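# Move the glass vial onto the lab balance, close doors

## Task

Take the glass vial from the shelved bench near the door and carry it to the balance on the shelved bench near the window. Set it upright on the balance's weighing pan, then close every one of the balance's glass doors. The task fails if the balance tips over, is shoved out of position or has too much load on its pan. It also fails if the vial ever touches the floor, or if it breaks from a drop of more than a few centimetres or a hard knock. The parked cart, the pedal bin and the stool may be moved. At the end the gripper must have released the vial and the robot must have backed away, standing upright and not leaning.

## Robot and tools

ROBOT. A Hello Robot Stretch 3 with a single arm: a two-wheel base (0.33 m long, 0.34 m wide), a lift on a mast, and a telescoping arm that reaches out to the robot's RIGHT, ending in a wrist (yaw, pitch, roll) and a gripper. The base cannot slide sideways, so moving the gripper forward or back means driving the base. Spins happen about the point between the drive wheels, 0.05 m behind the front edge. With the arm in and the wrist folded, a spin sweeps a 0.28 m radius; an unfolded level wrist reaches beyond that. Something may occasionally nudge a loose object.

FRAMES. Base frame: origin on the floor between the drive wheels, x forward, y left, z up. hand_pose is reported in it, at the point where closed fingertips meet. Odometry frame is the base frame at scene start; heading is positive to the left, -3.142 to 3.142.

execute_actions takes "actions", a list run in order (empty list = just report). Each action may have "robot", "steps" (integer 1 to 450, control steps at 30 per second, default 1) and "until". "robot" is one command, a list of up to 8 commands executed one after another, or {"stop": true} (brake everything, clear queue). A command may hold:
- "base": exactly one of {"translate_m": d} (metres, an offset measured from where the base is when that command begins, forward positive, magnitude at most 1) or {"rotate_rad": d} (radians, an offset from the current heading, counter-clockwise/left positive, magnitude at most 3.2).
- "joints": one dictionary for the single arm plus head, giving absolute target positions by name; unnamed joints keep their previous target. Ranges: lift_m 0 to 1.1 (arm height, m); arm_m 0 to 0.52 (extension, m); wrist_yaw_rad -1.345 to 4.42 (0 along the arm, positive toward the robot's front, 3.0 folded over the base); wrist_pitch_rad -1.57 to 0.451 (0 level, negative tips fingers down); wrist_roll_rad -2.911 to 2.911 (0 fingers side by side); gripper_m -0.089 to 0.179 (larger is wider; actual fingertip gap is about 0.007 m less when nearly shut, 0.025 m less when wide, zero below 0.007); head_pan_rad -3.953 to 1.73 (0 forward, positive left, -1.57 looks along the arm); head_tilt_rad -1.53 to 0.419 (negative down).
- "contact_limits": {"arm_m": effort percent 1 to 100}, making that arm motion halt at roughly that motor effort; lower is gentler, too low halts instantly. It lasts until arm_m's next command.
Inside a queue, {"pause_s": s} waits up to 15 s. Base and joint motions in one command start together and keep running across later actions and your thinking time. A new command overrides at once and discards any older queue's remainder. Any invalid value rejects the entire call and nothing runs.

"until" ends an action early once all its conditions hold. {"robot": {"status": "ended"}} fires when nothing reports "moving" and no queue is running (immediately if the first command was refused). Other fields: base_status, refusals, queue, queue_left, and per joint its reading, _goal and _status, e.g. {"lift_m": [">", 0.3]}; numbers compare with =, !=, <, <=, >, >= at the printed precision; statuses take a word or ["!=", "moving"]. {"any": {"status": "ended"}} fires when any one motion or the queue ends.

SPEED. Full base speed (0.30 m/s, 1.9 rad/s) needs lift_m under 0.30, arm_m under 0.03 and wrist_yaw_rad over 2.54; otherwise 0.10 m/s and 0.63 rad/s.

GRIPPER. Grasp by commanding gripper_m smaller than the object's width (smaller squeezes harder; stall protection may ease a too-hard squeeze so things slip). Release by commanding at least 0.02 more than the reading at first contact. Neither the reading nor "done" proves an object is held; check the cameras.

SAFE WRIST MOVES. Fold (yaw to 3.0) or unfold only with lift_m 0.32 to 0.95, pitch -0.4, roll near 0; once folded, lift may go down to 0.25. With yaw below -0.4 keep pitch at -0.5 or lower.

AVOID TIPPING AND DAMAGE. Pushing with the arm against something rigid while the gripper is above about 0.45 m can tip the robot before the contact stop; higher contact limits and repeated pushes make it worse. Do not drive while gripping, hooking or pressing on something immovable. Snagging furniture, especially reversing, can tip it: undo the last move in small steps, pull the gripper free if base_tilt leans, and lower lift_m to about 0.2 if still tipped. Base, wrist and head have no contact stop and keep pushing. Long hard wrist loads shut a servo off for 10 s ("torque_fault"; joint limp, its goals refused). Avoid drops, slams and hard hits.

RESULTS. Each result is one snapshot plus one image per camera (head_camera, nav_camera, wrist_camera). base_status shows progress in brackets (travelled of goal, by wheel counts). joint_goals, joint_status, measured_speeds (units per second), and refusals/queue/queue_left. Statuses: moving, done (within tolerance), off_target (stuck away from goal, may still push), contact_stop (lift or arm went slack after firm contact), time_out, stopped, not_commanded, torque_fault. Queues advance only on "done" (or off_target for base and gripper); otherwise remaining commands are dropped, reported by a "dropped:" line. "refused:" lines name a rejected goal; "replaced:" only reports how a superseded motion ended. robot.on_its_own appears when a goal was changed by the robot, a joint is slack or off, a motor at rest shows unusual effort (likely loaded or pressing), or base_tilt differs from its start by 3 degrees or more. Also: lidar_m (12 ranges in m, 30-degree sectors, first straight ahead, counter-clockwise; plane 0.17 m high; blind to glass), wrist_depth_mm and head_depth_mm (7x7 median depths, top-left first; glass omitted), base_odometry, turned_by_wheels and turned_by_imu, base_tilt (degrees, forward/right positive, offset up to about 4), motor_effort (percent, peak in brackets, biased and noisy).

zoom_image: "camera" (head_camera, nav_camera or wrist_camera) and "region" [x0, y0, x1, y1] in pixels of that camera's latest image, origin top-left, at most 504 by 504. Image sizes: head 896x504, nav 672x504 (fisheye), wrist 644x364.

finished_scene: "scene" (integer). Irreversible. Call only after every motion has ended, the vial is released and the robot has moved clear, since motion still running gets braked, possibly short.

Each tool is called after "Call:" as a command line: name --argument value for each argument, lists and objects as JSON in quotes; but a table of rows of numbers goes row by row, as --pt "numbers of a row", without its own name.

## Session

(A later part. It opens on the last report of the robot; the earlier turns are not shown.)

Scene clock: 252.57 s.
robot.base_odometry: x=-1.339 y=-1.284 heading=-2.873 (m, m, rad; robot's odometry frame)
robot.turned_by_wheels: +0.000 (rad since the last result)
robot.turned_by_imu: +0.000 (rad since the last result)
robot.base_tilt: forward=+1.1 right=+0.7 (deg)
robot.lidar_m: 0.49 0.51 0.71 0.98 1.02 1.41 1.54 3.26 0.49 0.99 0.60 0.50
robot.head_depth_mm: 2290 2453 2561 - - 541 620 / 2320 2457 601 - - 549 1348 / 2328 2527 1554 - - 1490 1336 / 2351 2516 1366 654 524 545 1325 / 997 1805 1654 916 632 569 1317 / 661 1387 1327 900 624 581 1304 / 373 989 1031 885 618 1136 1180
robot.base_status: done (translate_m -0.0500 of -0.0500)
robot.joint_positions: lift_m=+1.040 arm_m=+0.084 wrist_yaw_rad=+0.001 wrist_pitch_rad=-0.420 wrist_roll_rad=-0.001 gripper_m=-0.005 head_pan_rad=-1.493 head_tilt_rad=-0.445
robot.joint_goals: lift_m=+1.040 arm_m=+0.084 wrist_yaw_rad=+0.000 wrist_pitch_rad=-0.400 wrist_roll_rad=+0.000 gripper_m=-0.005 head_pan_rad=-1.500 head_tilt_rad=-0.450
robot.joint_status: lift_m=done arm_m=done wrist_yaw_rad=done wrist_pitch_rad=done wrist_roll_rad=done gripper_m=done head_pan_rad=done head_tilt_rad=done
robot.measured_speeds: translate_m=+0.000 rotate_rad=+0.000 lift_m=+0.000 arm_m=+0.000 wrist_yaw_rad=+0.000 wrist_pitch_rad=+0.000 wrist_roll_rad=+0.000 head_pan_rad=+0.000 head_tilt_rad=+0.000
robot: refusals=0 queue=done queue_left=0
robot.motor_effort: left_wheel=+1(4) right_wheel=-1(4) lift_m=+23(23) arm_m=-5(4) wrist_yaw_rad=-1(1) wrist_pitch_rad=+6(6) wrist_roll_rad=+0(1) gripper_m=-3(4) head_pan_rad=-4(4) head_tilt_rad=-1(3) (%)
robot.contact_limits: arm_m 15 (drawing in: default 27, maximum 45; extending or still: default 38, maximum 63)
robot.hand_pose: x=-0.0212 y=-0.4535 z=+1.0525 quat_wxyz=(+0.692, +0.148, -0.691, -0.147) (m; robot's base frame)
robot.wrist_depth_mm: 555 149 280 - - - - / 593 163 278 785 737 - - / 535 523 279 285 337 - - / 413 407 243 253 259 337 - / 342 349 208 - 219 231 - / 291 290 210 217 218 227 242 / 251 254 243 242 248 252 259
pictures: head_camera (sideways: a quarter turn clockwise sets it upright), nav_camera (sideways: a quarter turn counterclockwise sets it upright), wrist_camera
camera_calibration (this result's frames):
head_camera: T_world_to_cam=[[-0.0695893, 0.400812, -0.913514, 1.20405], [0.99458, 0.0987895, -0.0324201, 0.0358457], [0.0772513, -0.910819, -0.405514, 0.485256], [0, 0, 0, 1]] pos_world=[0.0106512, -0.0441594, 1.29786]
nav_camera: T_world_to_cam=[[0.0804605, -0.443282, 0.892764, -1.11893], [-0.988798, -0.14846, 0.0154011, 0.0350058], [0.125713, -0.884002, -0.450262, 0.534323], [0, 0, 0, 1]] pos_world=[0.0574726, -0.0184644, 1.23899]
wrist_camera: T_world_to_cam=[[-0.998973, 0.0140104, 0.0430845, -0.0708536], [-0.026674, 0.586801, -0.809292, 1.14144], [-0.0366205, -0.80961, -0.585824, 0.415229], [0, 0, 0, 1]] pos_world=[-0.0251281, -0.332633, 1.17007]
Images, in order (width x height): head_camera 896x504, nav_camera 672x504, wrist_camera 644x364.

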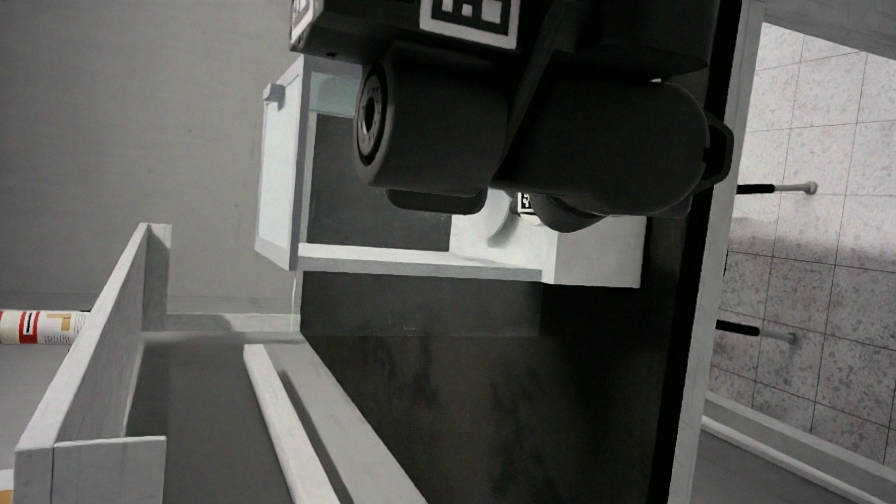

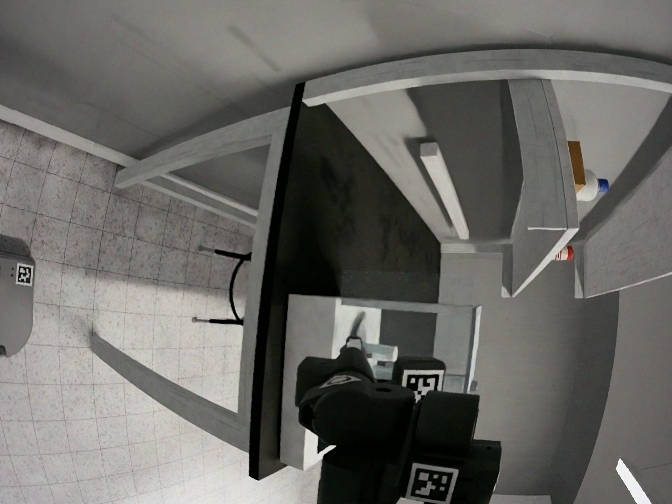

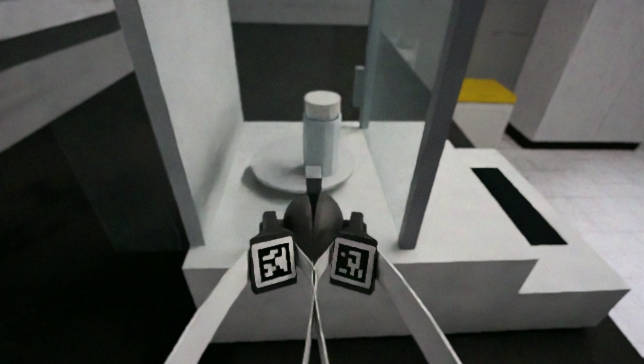

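Call:
execute_actions --actions '[{"robot": {"base": {"translate_m": -0.044}}, "steps": 200, "until": {"robot": {"status": "ended"}}}, {"steps": 5}]'

Scene clock: 255.80 s.
robot.base_odometry: x=-1.297 y=-1.272 heading=-2.873 (m, m, rad; robot's odometry frame)
robot.turned_by_wheels: +0.000 (rad since the last result)
robot.turned_by_imu: +0.000 (rad since the last result)
robot.base_tilt: forward=+1.1 right=+0.4 (deg)
robot.lidar_m: 0.53 0.56 0.77 0.98 1.02 1.40 1.54 3.27 0.48 0.99 0.64 0.55
robot.head_depth_mm: 2283 2438 2574 - - 539 584 / 2304 2500 2590 - - 547 1348 / 2324 2521 1407 - - 1319 1333 / 2368 2548 1708 689 524 545 1324 / 2007 1900 576 622 538 568 1313 / 984 1496 1427 902 626 578 1314 / 698 1133 1143 887 618 1241 1230
robot.base_status: done (translate_m -0.0440 of -0.0440)
robot.joint_positions: lift_m=+1.040 arm_m=+0.084 wrist_yaw_rad=+0.002 wrist_pitch_rad=-0.420 wrist_roll_rad=-0.001 gripper_m=-0.005 head_pan_rad=-1.493 head_tilt_rad=-0.445
robot.joint_goals: lift_m=+1.040 arm_m=+0.084 wrist_yaw_rad=+0.000 wrist_pitch_rad=-0.400 wrist_roll_rad=+0.000 gripper_m=-0.005 head_pan_rad=-1.500 head_tilt_rad=-0.450
robot.joint_status: lift_m=done arm_m=done wrist_yaw_rad=done wrist_pitch_rad=done wrist_roll_rad=done gripper_m=done head_pan_rad=done head_tilt_rad=done
robot.measured_speeds: translate_m=+0.000 rotate_rad=+0.000 lift_m=+0.000 arm_m=+0.000 wrist_yaw_rad=+0.000 wrist_pitch_rad=+0.000 wrist_roll_rad=+0.000 head_pan_rad=+0.000 head_tilt_rad=+0.000
robot: refusals=0 queue=done queue_left=0
robot.motor_effort: left_wheel=+1(3) right_wheel=-1(4) lift_m=+23(23) arm_m=-5(4) wrist_yaw_rad=-1(1) wrist_pitch_rad=+6(6) wrist_roll_rad=+1(1) gripper_m=-4(3) head_pan_rad=-3(4) head_tilt_rad=-1(2) (%)
robot.contact_limits: arm_m 15 (drawing in: default 27, maximum 45; extending or still: default 38, maximum 63)
robot.hand_pose: x=-0.0212 y=-0.4535 z=+1.0525 quat_wxyz=(+0.692, +0.148, -0.691, -0.147) (m; robot's base frame)
robot.wrist_depth_mm: 148 207 - - - - - / 157 206 798 678 - - - / 485 205 299 316 566 - - / 416 205 242 255 283 - - / 349 206 217 - 221 276 - / 291 207 209 218 217 234 - / 251 243 241 243 248 251 -
pictures: head_camera (sideways: a quarter turn clockwise sets it upright), nav_camera (sideways: a quarter turn counterclockwise sets it upright), wrist_camera
camera_calibration (this result's frames):
head_camera: T_world_to_cam=[[-0.0695893, 0.400812, -0.913514, 1.20405], [0.99458, 0.0987894, -0.0324201, 0.0358457], [0.0772512, -0.910819, -0.405514, 0.485256], [0, 0, 0, 1]] pos_world=[0.0106512, -0.0441594, 1.29786]
nav_camera: T_world_to_cam=[[0.0804604, -0.443283, 0.892764, -1.11893], [-0.988799, -0.14846, 0.0154011, 0.0350058], [0.125712, -0.884002, -0.450262, 0.534323], [0, 0, 0, 1]] pos_world=[0.0574726, -0.0184644, 1.23899]
wrist_camera: T_world_to_cam=[[-0.998975, 0.0138647, 0.0430808, -0.0708827], [-0.0267659, 0.586589, -0.809442, 1.14157], [-0.0364934, -0.809766, -0.585617, 0.414952], [0, 0, 0, 1]] pos_world=[-0.0251119, -0.332636, 1.17009]
Images, in order (width x height): head_camera 896x504, nav_camera 672x504, wrist_camera 644x364.

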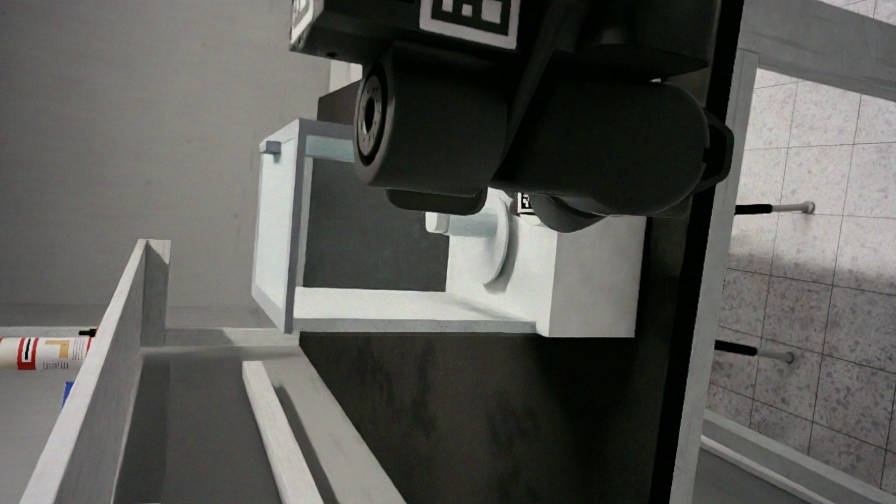

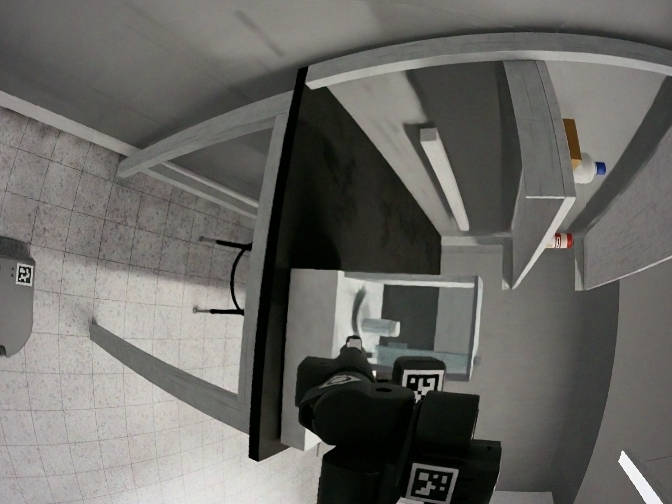

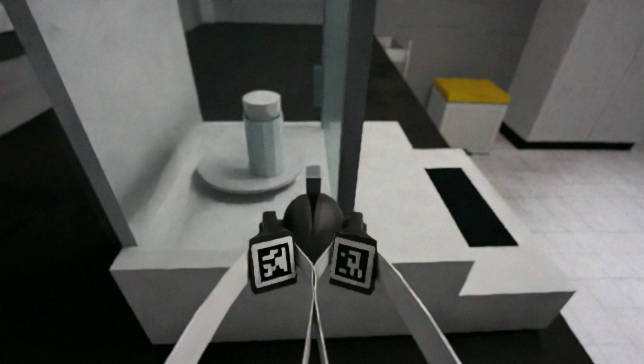

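Call:
execute_actions --actions '[{"robot": {"base": {"translate_m": -0.006}}, "steps": 200, "until": {"robot": {"status": "ended"}}}, {"steps": 5}]'

Scene clock: 258.00 s.
robot.base_odometry: x=-1.291 y=-1.270 heading=-2.873 (m, m, rad; robot's odometry frame)
robot.turned_by_wheels: +0.000 (rad since the last result)
robot.turned_by_imu: +0.000 (rad since the last result)
robot.base_tilt: forward=+1.0 right=+0.5 (deg)
robot.lidar_m: 0.54 0.56 0.78 0.98 1.02 1.39 1.55 3.27 0.47 0.99 0.64 0.55
robot.head_depth_mm: 2283 2473 2553 - - 539 586 / 2314 2473 2570 - - 546 1306 / 2341 2520 1412 - - 1324 1338 / 2365 2552 1704 621 523 542 1319 / 2053 1918 528 574 529 566 1319 / 986 1514 1443 903 626 579 1303 / 701 1147 1162 886 619 1250 1239
robot.base_status: done (translate_m -0.0060 of -0.0060)
robot.joint_positions: lift_m=+1.040 arm_m=+0.084 wrist_yaw_rad=+0.002 wrist_pitch_rad=-0.420 wrist_roll_rad=-0.001 gripper_m=-0.005 head_pan_rad=-1.493 head_tilt_rad=-0.445
robot.joint_goals: lift_m=+1.040 arm_m=+0.084 wrist_yaw_rad=+0.000 wrist_pitch_rad=-0.400 wrist_roll_rad=+0.000 gripper_m=-0.005 head_pan_rad=-1.500 head_tilt_rad=-0.450
robot.joint_status: lift_m=done arm_m=done wrist_yaw_rad=done wrist_pitch_rad=done wrist_roll_rad=done gripper_m=done head_pan_rad=done head_tilt_rad=done
robot.measured_speeds: translate_m=+0.000 rotate_rad=+0.000 lift_m=+0.000 arm_m=+0.000 wrist_yaw_rad=+0.000 wrist_pitch_rad=+0.000 wrist_roll_rad=+0.000 head_pan_rad=+0.000 head_tilt_rad=+0.000
robot: refusals=0 queue=done queue_left=0
robot.motor_effort: left_wheel=+1(4) right_wheel=-1(4) lift_m=+23(23) arm_m=-4(5) wrist_yaw_rad=-2(1) wrist_pitch_rad=+6(6) wrist_roll_rad=+1(1) gripper_m=-4(4) head_pan_rad=-4(4) head_tilt_rad=-2(1) (%)
robot.contact_limits: arm_m 15 (drawing in: default 27, maximum 45; extending or still: default 38, maximum 63)
robot.hand_pose: x=-0.0212 y=-0.4535 z=+1.0526 quat_wxyz=(+0.692, +0.148, -0.691, -0.147) (m; robot's base frame)
robot.wrist_depth_mm: 151 219 - - - - - / 156 219 794 328 - - - / 320 216 280 326 565 - - / 397 217 243 258 285 - - / 342 208 218 - 221 285 - / 288 202 208 217 217 238 - / 253 240 242 243 247 254 -
pictures: head_camera (sideways: a quarter turn clockwise sets it upright), nav_camera (sideways: a quarter turn counterclockwise sets it upright), wrist_camera
camera_calibration (this result's frames):
head_camera: T_world_to_cam=[[-0.0695893, 0.400812, -0.913514, 1.20405], [0.99458, 0.0987895, -0.0324201, 0.0358457], [0.0772513, -0.910819, -0.405514, 0.485256], [0, 0, 0, 1]] pos_world=[0.0106512, -0.0441594, 1.29786]
nav_camera: T_world_to_cam=[[0.0804605, -0.443283, 0.892764, -1.11893], [-0.988798, -0.14846, 0.0154011, 0.0350058], [0.125713, -0.884002, -0.450262, 0.534323], [0, 0, 0, 1]] pos_world=[0.0574726, -0.0184644, 1.23899]
wrist_camera: T_world_to_cam=[[-0.998975, 0.0138653, 0.04308, -0.0708817], [-0.0267663, 0.58656, -0.809463, 1.14159], [-0.0364925, -0.809787, -0.585588, 0.414913], [0, 0, 0, 1]] pos_world=[-0.0251118, -0.332636, 1.1701]
Images, in order (width x height): head_camera 896x504, nav_camera 672x504, wrist_camera 644x364.

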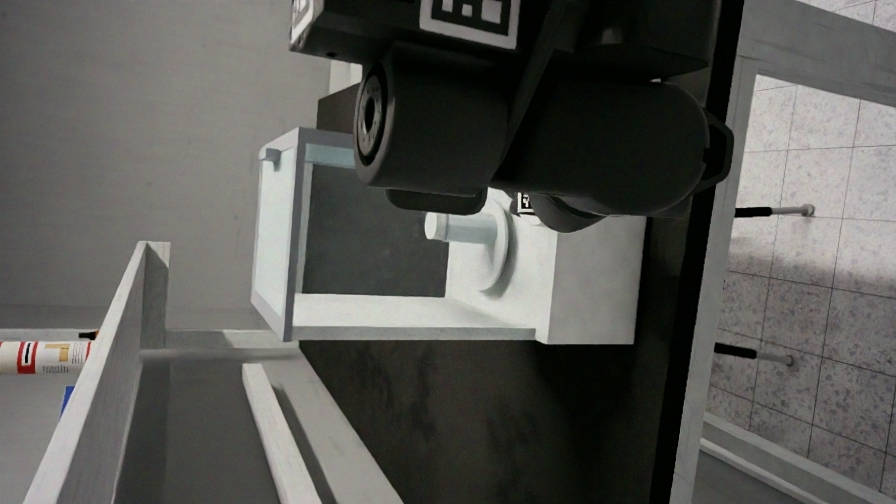

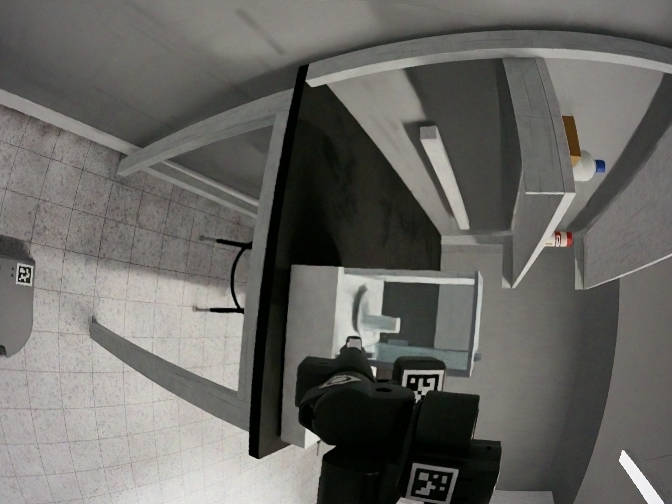

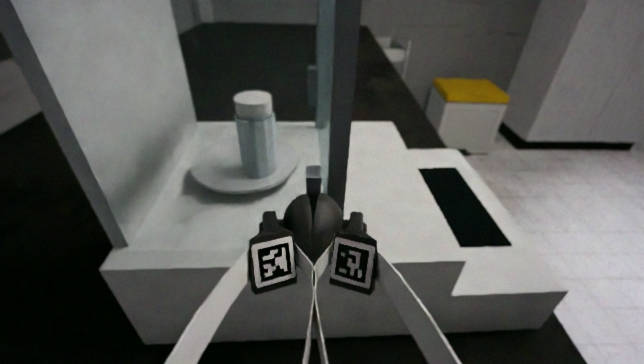

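Call:
execute_actions --actions '[{"robot": {"base": {"translate_m": -0.005}}, "steps": 200, "until": {"robot": {"status": "ended"}}}, {"steps": 5}]'

Scene clock: 260.10 s.
robot.base_odometry: x=-1.286 y=-1.269 heading=-2.873 (m, m, rad; robot's odometry frame)
robot.turned_by_wheels: +0.000 (rad since the last result)
robot.turned_by_imu: +0.000 (rad since the last result)
robot.base_tilt: forward=+1.2 right=+0.6 (deg)
robot.lidar_m: 0.54 0.57 0.79 0.98 1.02 1.39 1.55 3.27 0.47 0.99 0.64 0.56
robot.head_depth_mm: 2281 2439 2569 - - 536 588 / 2298 2480 2561 - - 546 1306 / 2339 2518 1284 - - 1492 1336 / 2369 2525 1714 619 524 544 1321 / 2043 1937 551 588 528 566 1328 / 989 1518 1450 899 625 577 1311 / 731 1161 1167 888 618 1253 1239
robot.base_status: done (translate_m -0.0050 of -0.0050)
robot.joint_positions: lift_m=+1.040 arm_m=+0.084 wrist_yaw_rad=+0.002 wrist_pitch_rad=-0.420 wrist_roll_rad=-0.001 gripper_m=-0.005 head_pan_rad=-1.493 head_tilt_rad=-0.445
robot.joint_goals: lift_m=+1.040 arm_m=+0.084 wrist_yaw_rad=+0.000 wrist_pitch_rad=-0.400 wrist_roll_rad=+0.000 gripper_m=-0.005 head_pan_rad=-1.500 head_tilt_rad=-0.450
robot.joint_status: lift_m=done arm_m=done wrist_yaw_rad=done wrist_pitch_rad=done wrist_roll_rad=done gripper_m=done head_pan_rad=done head_tilt_rad=done
robot.measured_speeds: translate_m=+0.000 rotate_rad=+0.000 lift_m=+0.000 arm_m=+0.000 wrist_yaw_rad=+0.000 wrist_pitch_rad=+0.000 wrist_roll_rad=+0.000 head_pan_rad=+0.000 head_tilt_rad=+0.000
robot: refusals=0 queue=done queue_left=0
robot.motor_effort: left_wheel=+1(4) right_wheel=-1(5) lift_m=+23(23) arm_m=-5(5) wrist_yaw_rad=-2(1) wrist_pitch_rad=+5(6) wrist_roll_rad=+1(1) gripper_m=-4(4) head_pan_rad=-4(4) head_tilt_rad=-2(1) (%)
robot.contact_limits: arm_m 15 (drawing in: default 27, maximum 45; extending or still: default 38, maximum 63)
robot.hand_pose: x=-0.0211 y=-0.4535 z=+1.0526 quat_wxyz=(+0.692, +0.148, -0.691, -0.147) (m; robot's base frame)
robot.wrist_depth_mm: 157 226 - - - - - / 162 225 793 669 - - - / 171 226 297 329 599 - - / 391 224 244 255 295 - - / 348 207 216 - 222 282 - / 290 201 208 217 219 236 - / 251 239 242 244 249 252 -
pictures: head_camera (sideways: a quarter turn clockwise sets it upright), nav_camera (sideways: a quarter turn counterclockwise sets it upright), wrist_camera
camera_calibration (this result's frames):
head_camera: T_world_to_cam=[[-0.0695893, 0.400811, -0.913514, 1.20405], [0.99458, 0.0987894, -0.0324201, 0.0358457], [0.0772512, -0.910819, -0.405514, 0.485256], [0, 0, 0, 1]] pos_world=[0.0106512, -0.0441594, 1.29786]
nav_camera: T_world_to_cam=[[0.0804604, -0.443282, 0.892764, -1.11893], [-0.988799, -0.14846, 0.0154011, 0.0350058], [0.125712, -0.884002, -0.450262, 0.534322], [0, 0, 0, 1]] pos_world=[0.0574726, -0.0184644, 1.23899]
wrist_camera: T_world_to_cam=[[-0.99898, 0.0135604, 0.0430803, -0.070952], [-0.0269463, 0.586536, -0.809474, 1.14159], [-0.036245, -0.809809, -0.585573, 0.414895], [0, 0, 0, 1]] pos_world=[-0.0250801, -0.332638, 1.1701]
Images, in order (width x height): head_camera 896x504, nav_camera 672x504, wrist_camera 644x364.

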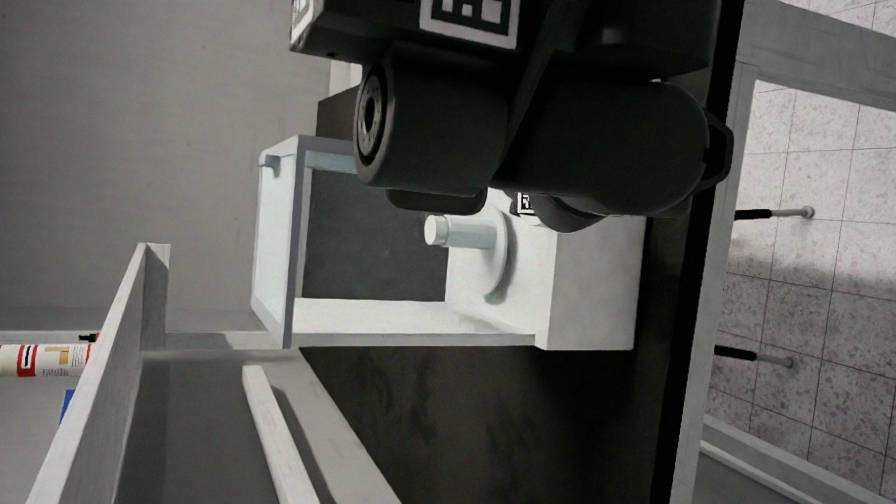

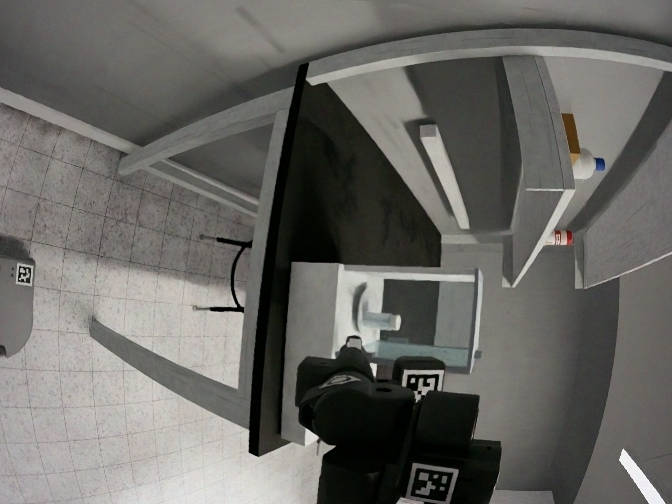

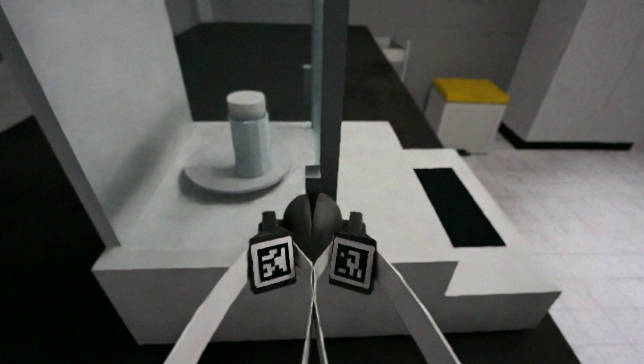

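Call:
execute_actions --actions '[{"robot": {"base": {"translate_m": -0.004}}, "steps": 200, "until": {"robot": {"status": "ended"}}}, {"steps": 5}]'

Scene clock: 262.03 s.
robot.base_odometry: x=-1.282 y=-1.268 heading=-2.873 (m, m, rad; robot's odometry frame)
robot.turned_by_wheels: +0.000 (rad since the last result)
robot.turned_by_imu: +0.000 (rad since the last result)
robot.base_tilt: forward=+1.1 right=+0.6 (deg)
robot.lidar_m: 0.55 0.57 0.79 0.97 1.02 1.39 1.55 3.27 0.47 0.99 0.64 0.57
robot.head_depth_mm: 2298 2472 2569 - - 538 592 / 2311 2499 2609 - - 547 1275 / 2320 2501 1281 - - 1497 1335 / 2363 2523 1716 616 522 543 1324 / 2074 1949 566 607 523 565 1313 / 989 1524 1449 901 626 578 1306 / 730 1160 1167 884 618 1257 1235
robot.base_status: done (translate_m -0.0040 of -0.0040)
robot.joint_positions: lift_m=+1.040 arm_m=+0.084 wrist_yaw_rad=+0.010 wrist_pitch_rad=-0.420 wrist_roll_rad=-0.001 gripper_m=-0.005 head_pan_rad=-1.493 head_tilt_rad=-0.445
robot.joint_goals: lift_m=+1.040 arm_m=+0.084 wrist_yaw_rad=+0.000 wrist_pitch_rad=-0.400 wrist_roll_rad=+0.000 gripper_m=-0.005 head_pan_rad=-1.500 head_tilt_rad=-0.450
robot.joint_status: lift_m=done arm_m=done wrist_yaw_rad=done wrist_pitch_rad=done wrist_roll_rad=done gripper_m=done head_pan_rad=done head_tilt_rad=done
robot.measured_speeds: translate_m=+0.000 rotate_rad=+0.000 lift_m=+0.000 arm_m=+0.000 wrist_yaw_rad=+0.000 wrist_pitch_rad=+0.000 wrist_roll_rad=+0.000 head_pan_rad=+0.000 head_tilt_rad=+0.000
robot: refusals=0 queue=done queue_left=0
robot.motor_effort: left_wheel=+3(4) right_wheel=-3(5) lift_m=+23(23) arm_m=-5(4) wrist_yaw_rad=-8(8) wrist_pitch_rad=+6(6) wrist_roll_rad=+1(1) gripper_m=-5(4) head_pan_rad=-3(4) head_tilt_rad=-2(2) (%)
robot.contact_limits: arm_m 15 (drawing in: default 27, maximum 45; extending or still: default 38, maximum 63)
robot.hand_pose: x=-0.0193 y=-0.4535 z=+1.0526 quat_wxyz=(+0.693, +0.151, -0.690, -0.144) (m; robot's base frame)
robot.wrist_depth_mm: 159 227 - - - - - / 164 226 777 690 - - - / 174 229 296 326 573 - - / 401 225 244 256 299 - - / 344 208 216 - 222 286 - / 291 202 210 219 215 235 - / 254 241 241 244 247 251 -
pictures: head_camera (sideways: a quarter turn clockwise sets it upright), nav_camera (sideways: a quarter turn counterclockwise sets it upright), wrist_camera
camera_calibration (this result's frames):
head_camera: T_world_to_cam=[[-0.0695893, 0.400812, -0.913514, 1.20405], [0.99458, 0.0987895, -0.0324201, 0.0358457], [0.0772513, -0.910819, -0.405514, 0.485256], [0, 0, 0, 1]] pos_world=[0.0106512, -0.0441594, 1.29786]
nav_camera: T_world_to_cam=[[0.0804605, -0.443282, 0.892764, -1.11893], [-0.988798, -0.14846, 0.0154011, 0.0350058], [0.125713, -0.884002, -0.450262, 0.534323], [0, 0, 0, 1]] pos_world=[0.0574726, -0.0184644, 1.23899]
wrist_camera: T_world_to_cam=[[-0.999056, 0.0055162, 0.0430824, -0.0728008], [-0.0316698, 0.586299, -0.809475, 1.14144], [-0.0297244, -0.810076, -0.585571, 0.414972], [0, 0, 0, 1]] pos_world=[-0.0242481, -0.332664, 1.1701]
Images, in order (width x height): head_camera 896x504, nav_camera 672x504, wrist_camera 644x364.

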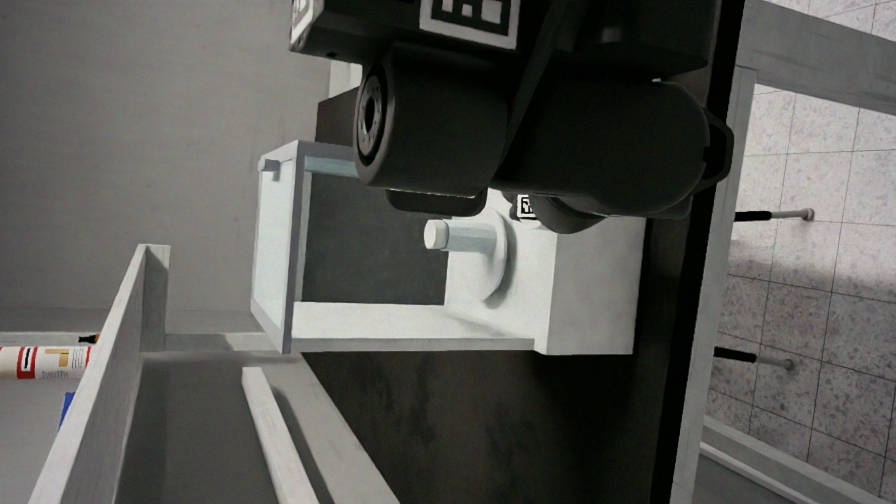

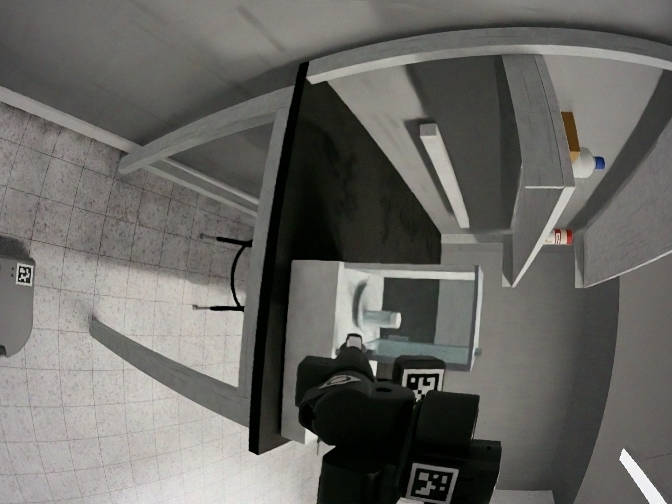

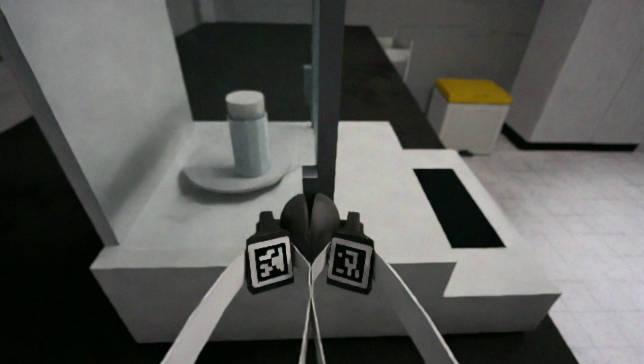

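Call:
execute_actions --actions '[{"robot": [{"joints": {"arm_m": 0.0}, "contact_limits": {"arm_m": 20}}, {"joints": {"lift_m": 0.9, "head_tilt_rad": -0.3, "head_pan_rad": -1.45}}], "steps": 300, "until": {"robot": {"status": "ended"}}}]'

Call:
zoom_image --camera "head_camera" --region '[300, 60, 760, 400]'

Scene clock: 268.27 s.
robot.base_odometry: x=-1.282 y=-1.268 heading=-2.873 (m, m, rad; robot's odometry frame)
robot.turned_by_wheels: +0.000 (rad since the last result)
robot.turned_by_imu: +0.000 (rad since the last result)
robot.base_tilt: forward=+1.0 right=+0.6 (deg)
robot.lidar_m: 0.55 0.57 0.79 0.98 1.02 1.39 1.55 3.27 0.47 0.99 0.64 0.57
robot.head_depth_mm: 2328 2483 2604 2680 840 494 487 / 2367 2487 2630 1300 621 492 492 / 2404 2520 2620 1170 547 496 480 / 1662 2554 2696 1348 568 502 526 / 1613 1651 1921 578 597 506 1250 / 1336 1234 1448 1305 782 562 1338 / 1042 689 1097 1101 773 556 1217
robot.base_status: done (translate_m -0.0040 of -0.0040)
robot.joint_positions: lift_m=+0.900 arm_m=+0.000 wrist_yaw_rad=+0.002 wrist_pitch_rad=-0.419 wrist_roll_rad=-0.001 gripper_m=-0.005 head_pan_rad=-1.457 head_tilt_rad=-0.310
robot.joint_goals: lift_m=+0.900 arm_m=+0.000 wrist_yaw_rad=+0.000 wrist_pitch_rad=-0.400 wrist_roll_rad=+0.000 gripper_m=-0.005 head_pan_rad=-1.450 head_tilt_rad=-0.300
robot.joint_status: lift_m=done arm_m=done wrist_yaw_rad=done wrist_pitch_rad=done wrist_roll_rad=done gripper_m=done head_pan_rad=done head_tilt_rad=done
robot.measured_speeds: translate_m=+0.000 rotate_rad=+0.000 lift_m=+0.000 arm_m=+0.000 wrist_yaw_rad=+0.000 wrist_pitch_rad=+0.000 wrist_roll_rad=+0.000 head_pan_rad=+0.000 head_tilt_rad=+0.000
robot: refusals=0 queue=done queue_left=0
robot.motor_effort: left_wheel=+0(3) right_wheel=+0(4) lift_m=+23(25) arm_m=-5(5) wrist_yaw_rad=-2(8) wrist_pitch_rad=+5(6) wrist_roll_rad=+1(1) gripper_m=-3(5) head_pan_rad=+4(14) head_tilt_rad=+4(10) (%)
robot.contact_limits: arm_m 20 (drawing in: default 27, maximum 45; extending or still: default 38, maximum 63)
robot.hand_pose: x=-0.0211 y=-0.3696 z=+0.9127 quat_wxyz=(+0.692, +0.148, -0.691, -0.147) (m; robot's base frame)
robot.wrist_depth_mm: 517 188 190 193 195 - - / 348 207 208 213 216 224 - / 248 226 229 231 234 239 - / 210 213 215 216 215 216 226 / 616 858 - - 289 295 - / 664 948 - - 334 - - / 670 867 - - 418 - -
pictures: head_camera (sideways: a quarter turn clockwise sets it upright), nav_camera (sideways: a quarter turn counterclockwise sets it upright), wrist_camera
camera_calibration (this result's frames):
head_camera: T_world_to_cam=[[-0.0696101, 0.272445, -0.95965, 1.26428], [0.990903, 0.129951, -0.034984, 0.039212], [0.115176, -0.953355, -0.279012, 0.320394], [0, 0, 0, 1]] pos_world=[0.0122497, -0.0440936, 1.30403]
nav_camera: T_world_to_cam=[[0.0822725, -0.316879, 0.944891, -1.18697], [-0.983132, -0.181203, 0.0248338, 0.0226874], [0.163348, -0.930996, -0.326442, 0.37296], [0, 0, 0, 1]] pos_world=[0.0590373, -0.02479, 1.24274]
wrist_camera: T_world_to_cam=[[-0.998982, 0.0134493, 0.0430672, -0.0660622], [-0.0270286, 0.585912, -0.809924, 0.979393], [-0.0361265, -0.810263, -0.584952, 0.400208], [0, 0, 0, 1]] pos_world=[-0.0250652, -0.248676, 1.03018]
Images, in order (width x height): head_camera 896x504, nav_camera 672x504, wrist_camera 644x364.

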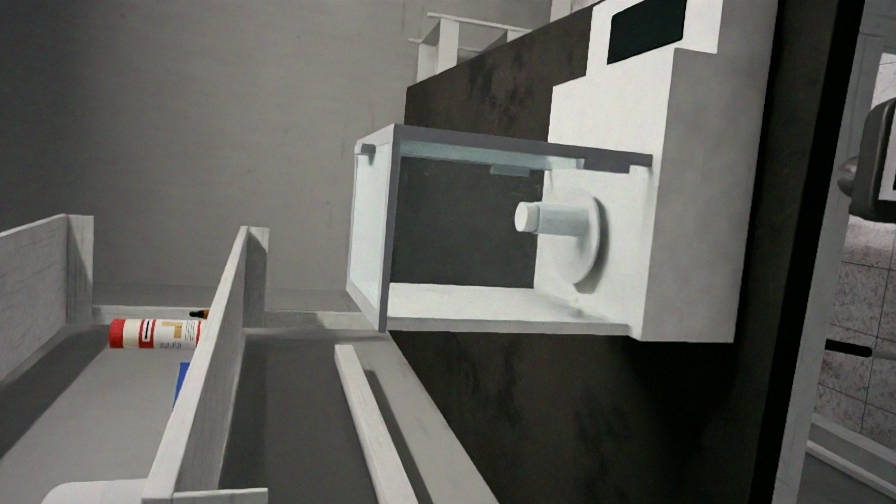

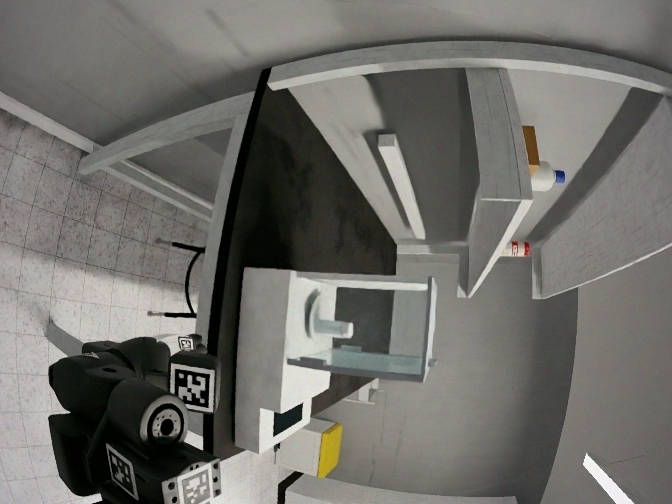

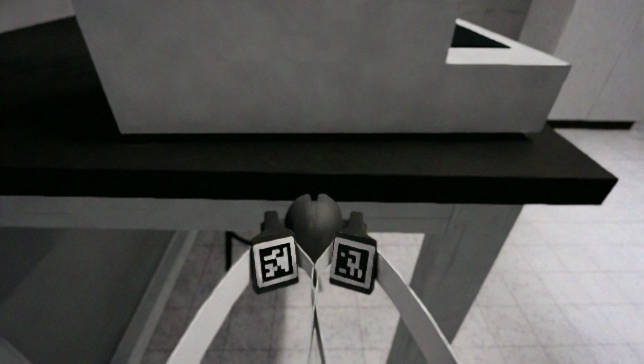

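Region (300, 60, 760, 400) of head_camera's 896x504 image, scaled by 1.096, with more detail than that image has; it fills the top 373 rows of this view, and the rest is white.

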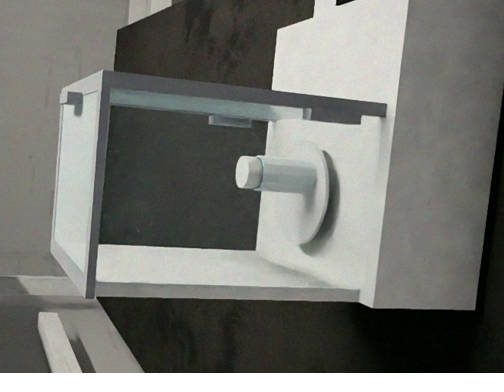

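Call:
zoom_image --camera "head_camera" --region '[320, 110, 460, 350]'

Region (320, 110, 460, 350) of head_camera's 896x504 image, scaled by 2.100, with more detail than that image has; it fills the left 294 columns of this view, and the rest is white.

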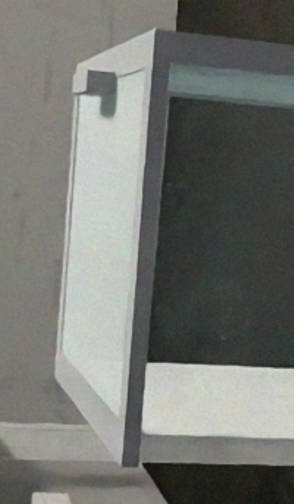

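Call:
execute_actions --actions '[{"robot": {"joints": {"wrist_yaw_rad": 3.0}, "base": {"translate_m": -0.2}}, "steps": 300, "until": {"robot": {"status": "ended"}}}]'

Scene clock: 274.77 s.
robot.base_odometry: x=-1.089 y=-1.215 heading=-2.873 (m, m, rad; robot's odometry frame)
robot.turned_by_wheels: +0.000 (rad since the last result)
robot.turned_by_imu: +0.000 (rad since the last result)
robot.base_tilt: forward=+1.0 right=+0.8 (deg)
robot.lidar_m: 0.75 0.78 1.01 0.98 1.02 1.20 1.56 3.28 2.42 0.45 0.90 0.77
robot.head_depth_mm: 2337 2452 2570 2703 2638 1960 1515 / 2375 2475 2618 2694 2547 1948 1504 / 2390 2520 2647 1552 866 556 1353 / 2429 2525 2675 1359 678 511 515 / 1699 2557 2703 1333 595 509 529 / 1664 1787 1883 1177 526 516 1337 / 1389 1345 1436 675 573 517 1335
robot.base_status: done (translate_m -0.2000 of -0.2000)
robot.joint_positions: lift_m=+0.900 arm_m=+0.000 wrist_yaw_rad=+2.997 wrist_pitch_rad=-0.419 wrist_roll_rad=-0.001 gripper_m=-0.005 head_pan_rad=-1.457 head_tilt_rad=-0.310
robot.joint_goals: lift_m=+0.900 arm_m=+0.000 wrist_yaw_rad=+3.000 wrist_pitch_rad=-0.400 wrist_roll_rad=+0.000 gripper_m=-0.005 head_pan_rad=-1.450 head_tilt_rad=-0.300
robot.joint_status: lift_m=done arm_m=done wrist_yaw_rad=done wrist_pitch_rad=done wrist_roll_rad=done gripper_m=done head_pan_rad=done head_tilt_rad=done
robot.measured_speeds: translate_m=+0.000 rotate_rad=+0.000 lift_m=+0.000 arm_m=+0.000 wrist_yaw_rad=+0.000 wrist_pitch_rad=+0.000 wrist_roll_rad=+0.000 head_pan_rad=+0.000 head_tilt_rad=+0.000
robot: refusals=0 queue=done queue_left=0
robot.motor_effort: left_wheel=+1(5) right_wheel=+0(3) lift_m=+23(23) arm_m=-5(5) wrist_yaw_rad=+2(1) wrist_pitch_rad=+5(6) wrist_roll_rad=+1(0) gripper_m=-3(3) head_pan_rad=+4(5) head_tilt_rad=+4(3) (%)
robot.contact_limits: arm_m 20 (drawing in: default 27, maximum 45; extending or still: default 38, maximum 63)
robot.hand_pose: x=+0.0110 y=+0.0766 z=+0.9127 quat_wxyz=(+0.197, +0.700, +0.097, +0.680) (m; robot's base frame)
robot.wrist_depth_mm: 800 - 865 903 965 978 697 / 865 - 982 - - 994 706 / 986 - - - - - 710 / - - - - - - 733 / - - - - - - 720 / - - - - - - 759 / - - - - - - 748
pictures: head_camera (sideways: a quarter turn clockwise sets it upright), nav_camera (sideways: a quarter turn counterclockwise sets it upright), wrist_camera
camera_calibration (this result's frames):
head_camera: T_world_to_cam=[[-0.0696112, 0.272444, -0.95965, 1.26428], [0.990902, 0.129955, -0.034984, 0.039212], [0.11518, -0.953355, -0.279012, 0.320394], [0, 0, 0, 1]] pos_world=[0.0122499, -0.0440936, 1.30403]
nav_camera: T_world_to_cam=[[0.0822738, -0.316878, 0.944891, -1.18697], [-0.983131, -0.181208, 0.0248338, 0.0226874], [0.163352, -0.930995, -0.326442, 0.37296], [0, 0, 0, 1]] pos_world=[0.0590374, -0.0247898, 1.24274]
wrist_camera: T_world_to_cam=[[0.98634, -0.158993, 0.0430691, -0.0486687], [-0.0587062, -0.58359, -0.809924, 0.808738], [0.153907, 0.796332, -0.584952, 0.637777], [0, 0, 0, 1]] pos_world=[-0.00267663, -0.0436483, 1.03018]
Images, in order (width x height): head_camera 896x504, nav_camera 672x504, wrist_camera 644x364.

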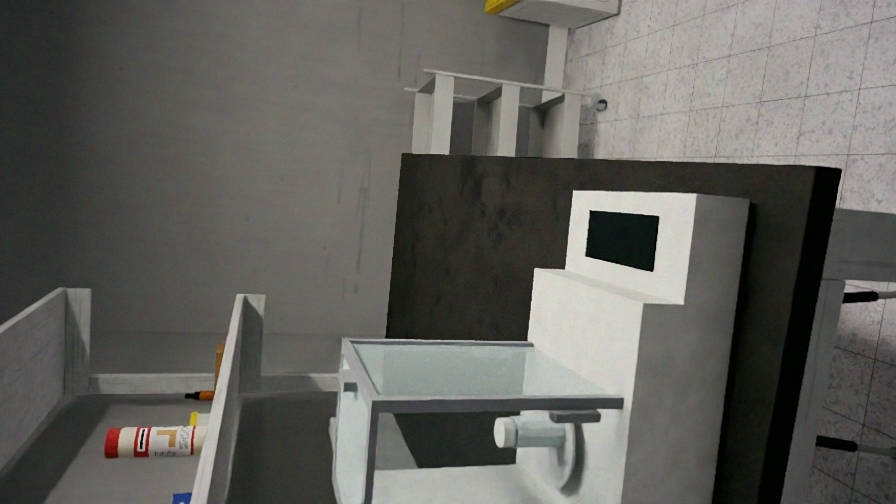

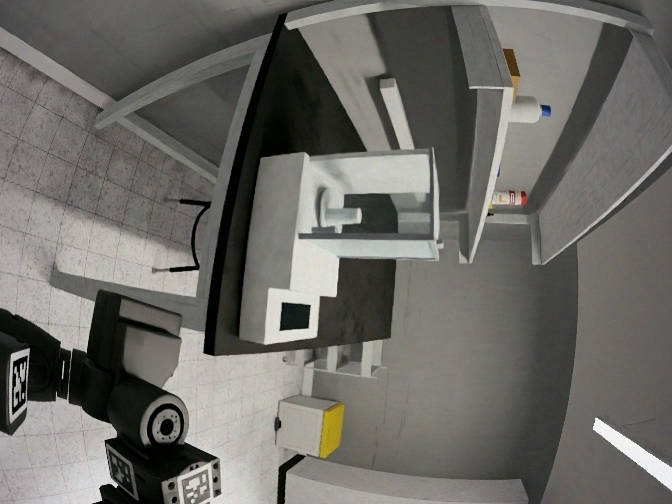

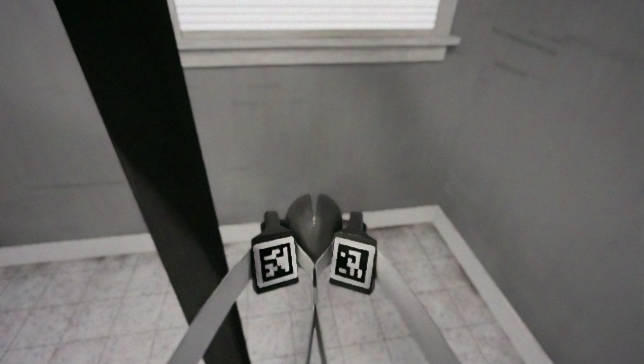

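Call:
finished_scene --scene 2

The scene is finished: the task was done.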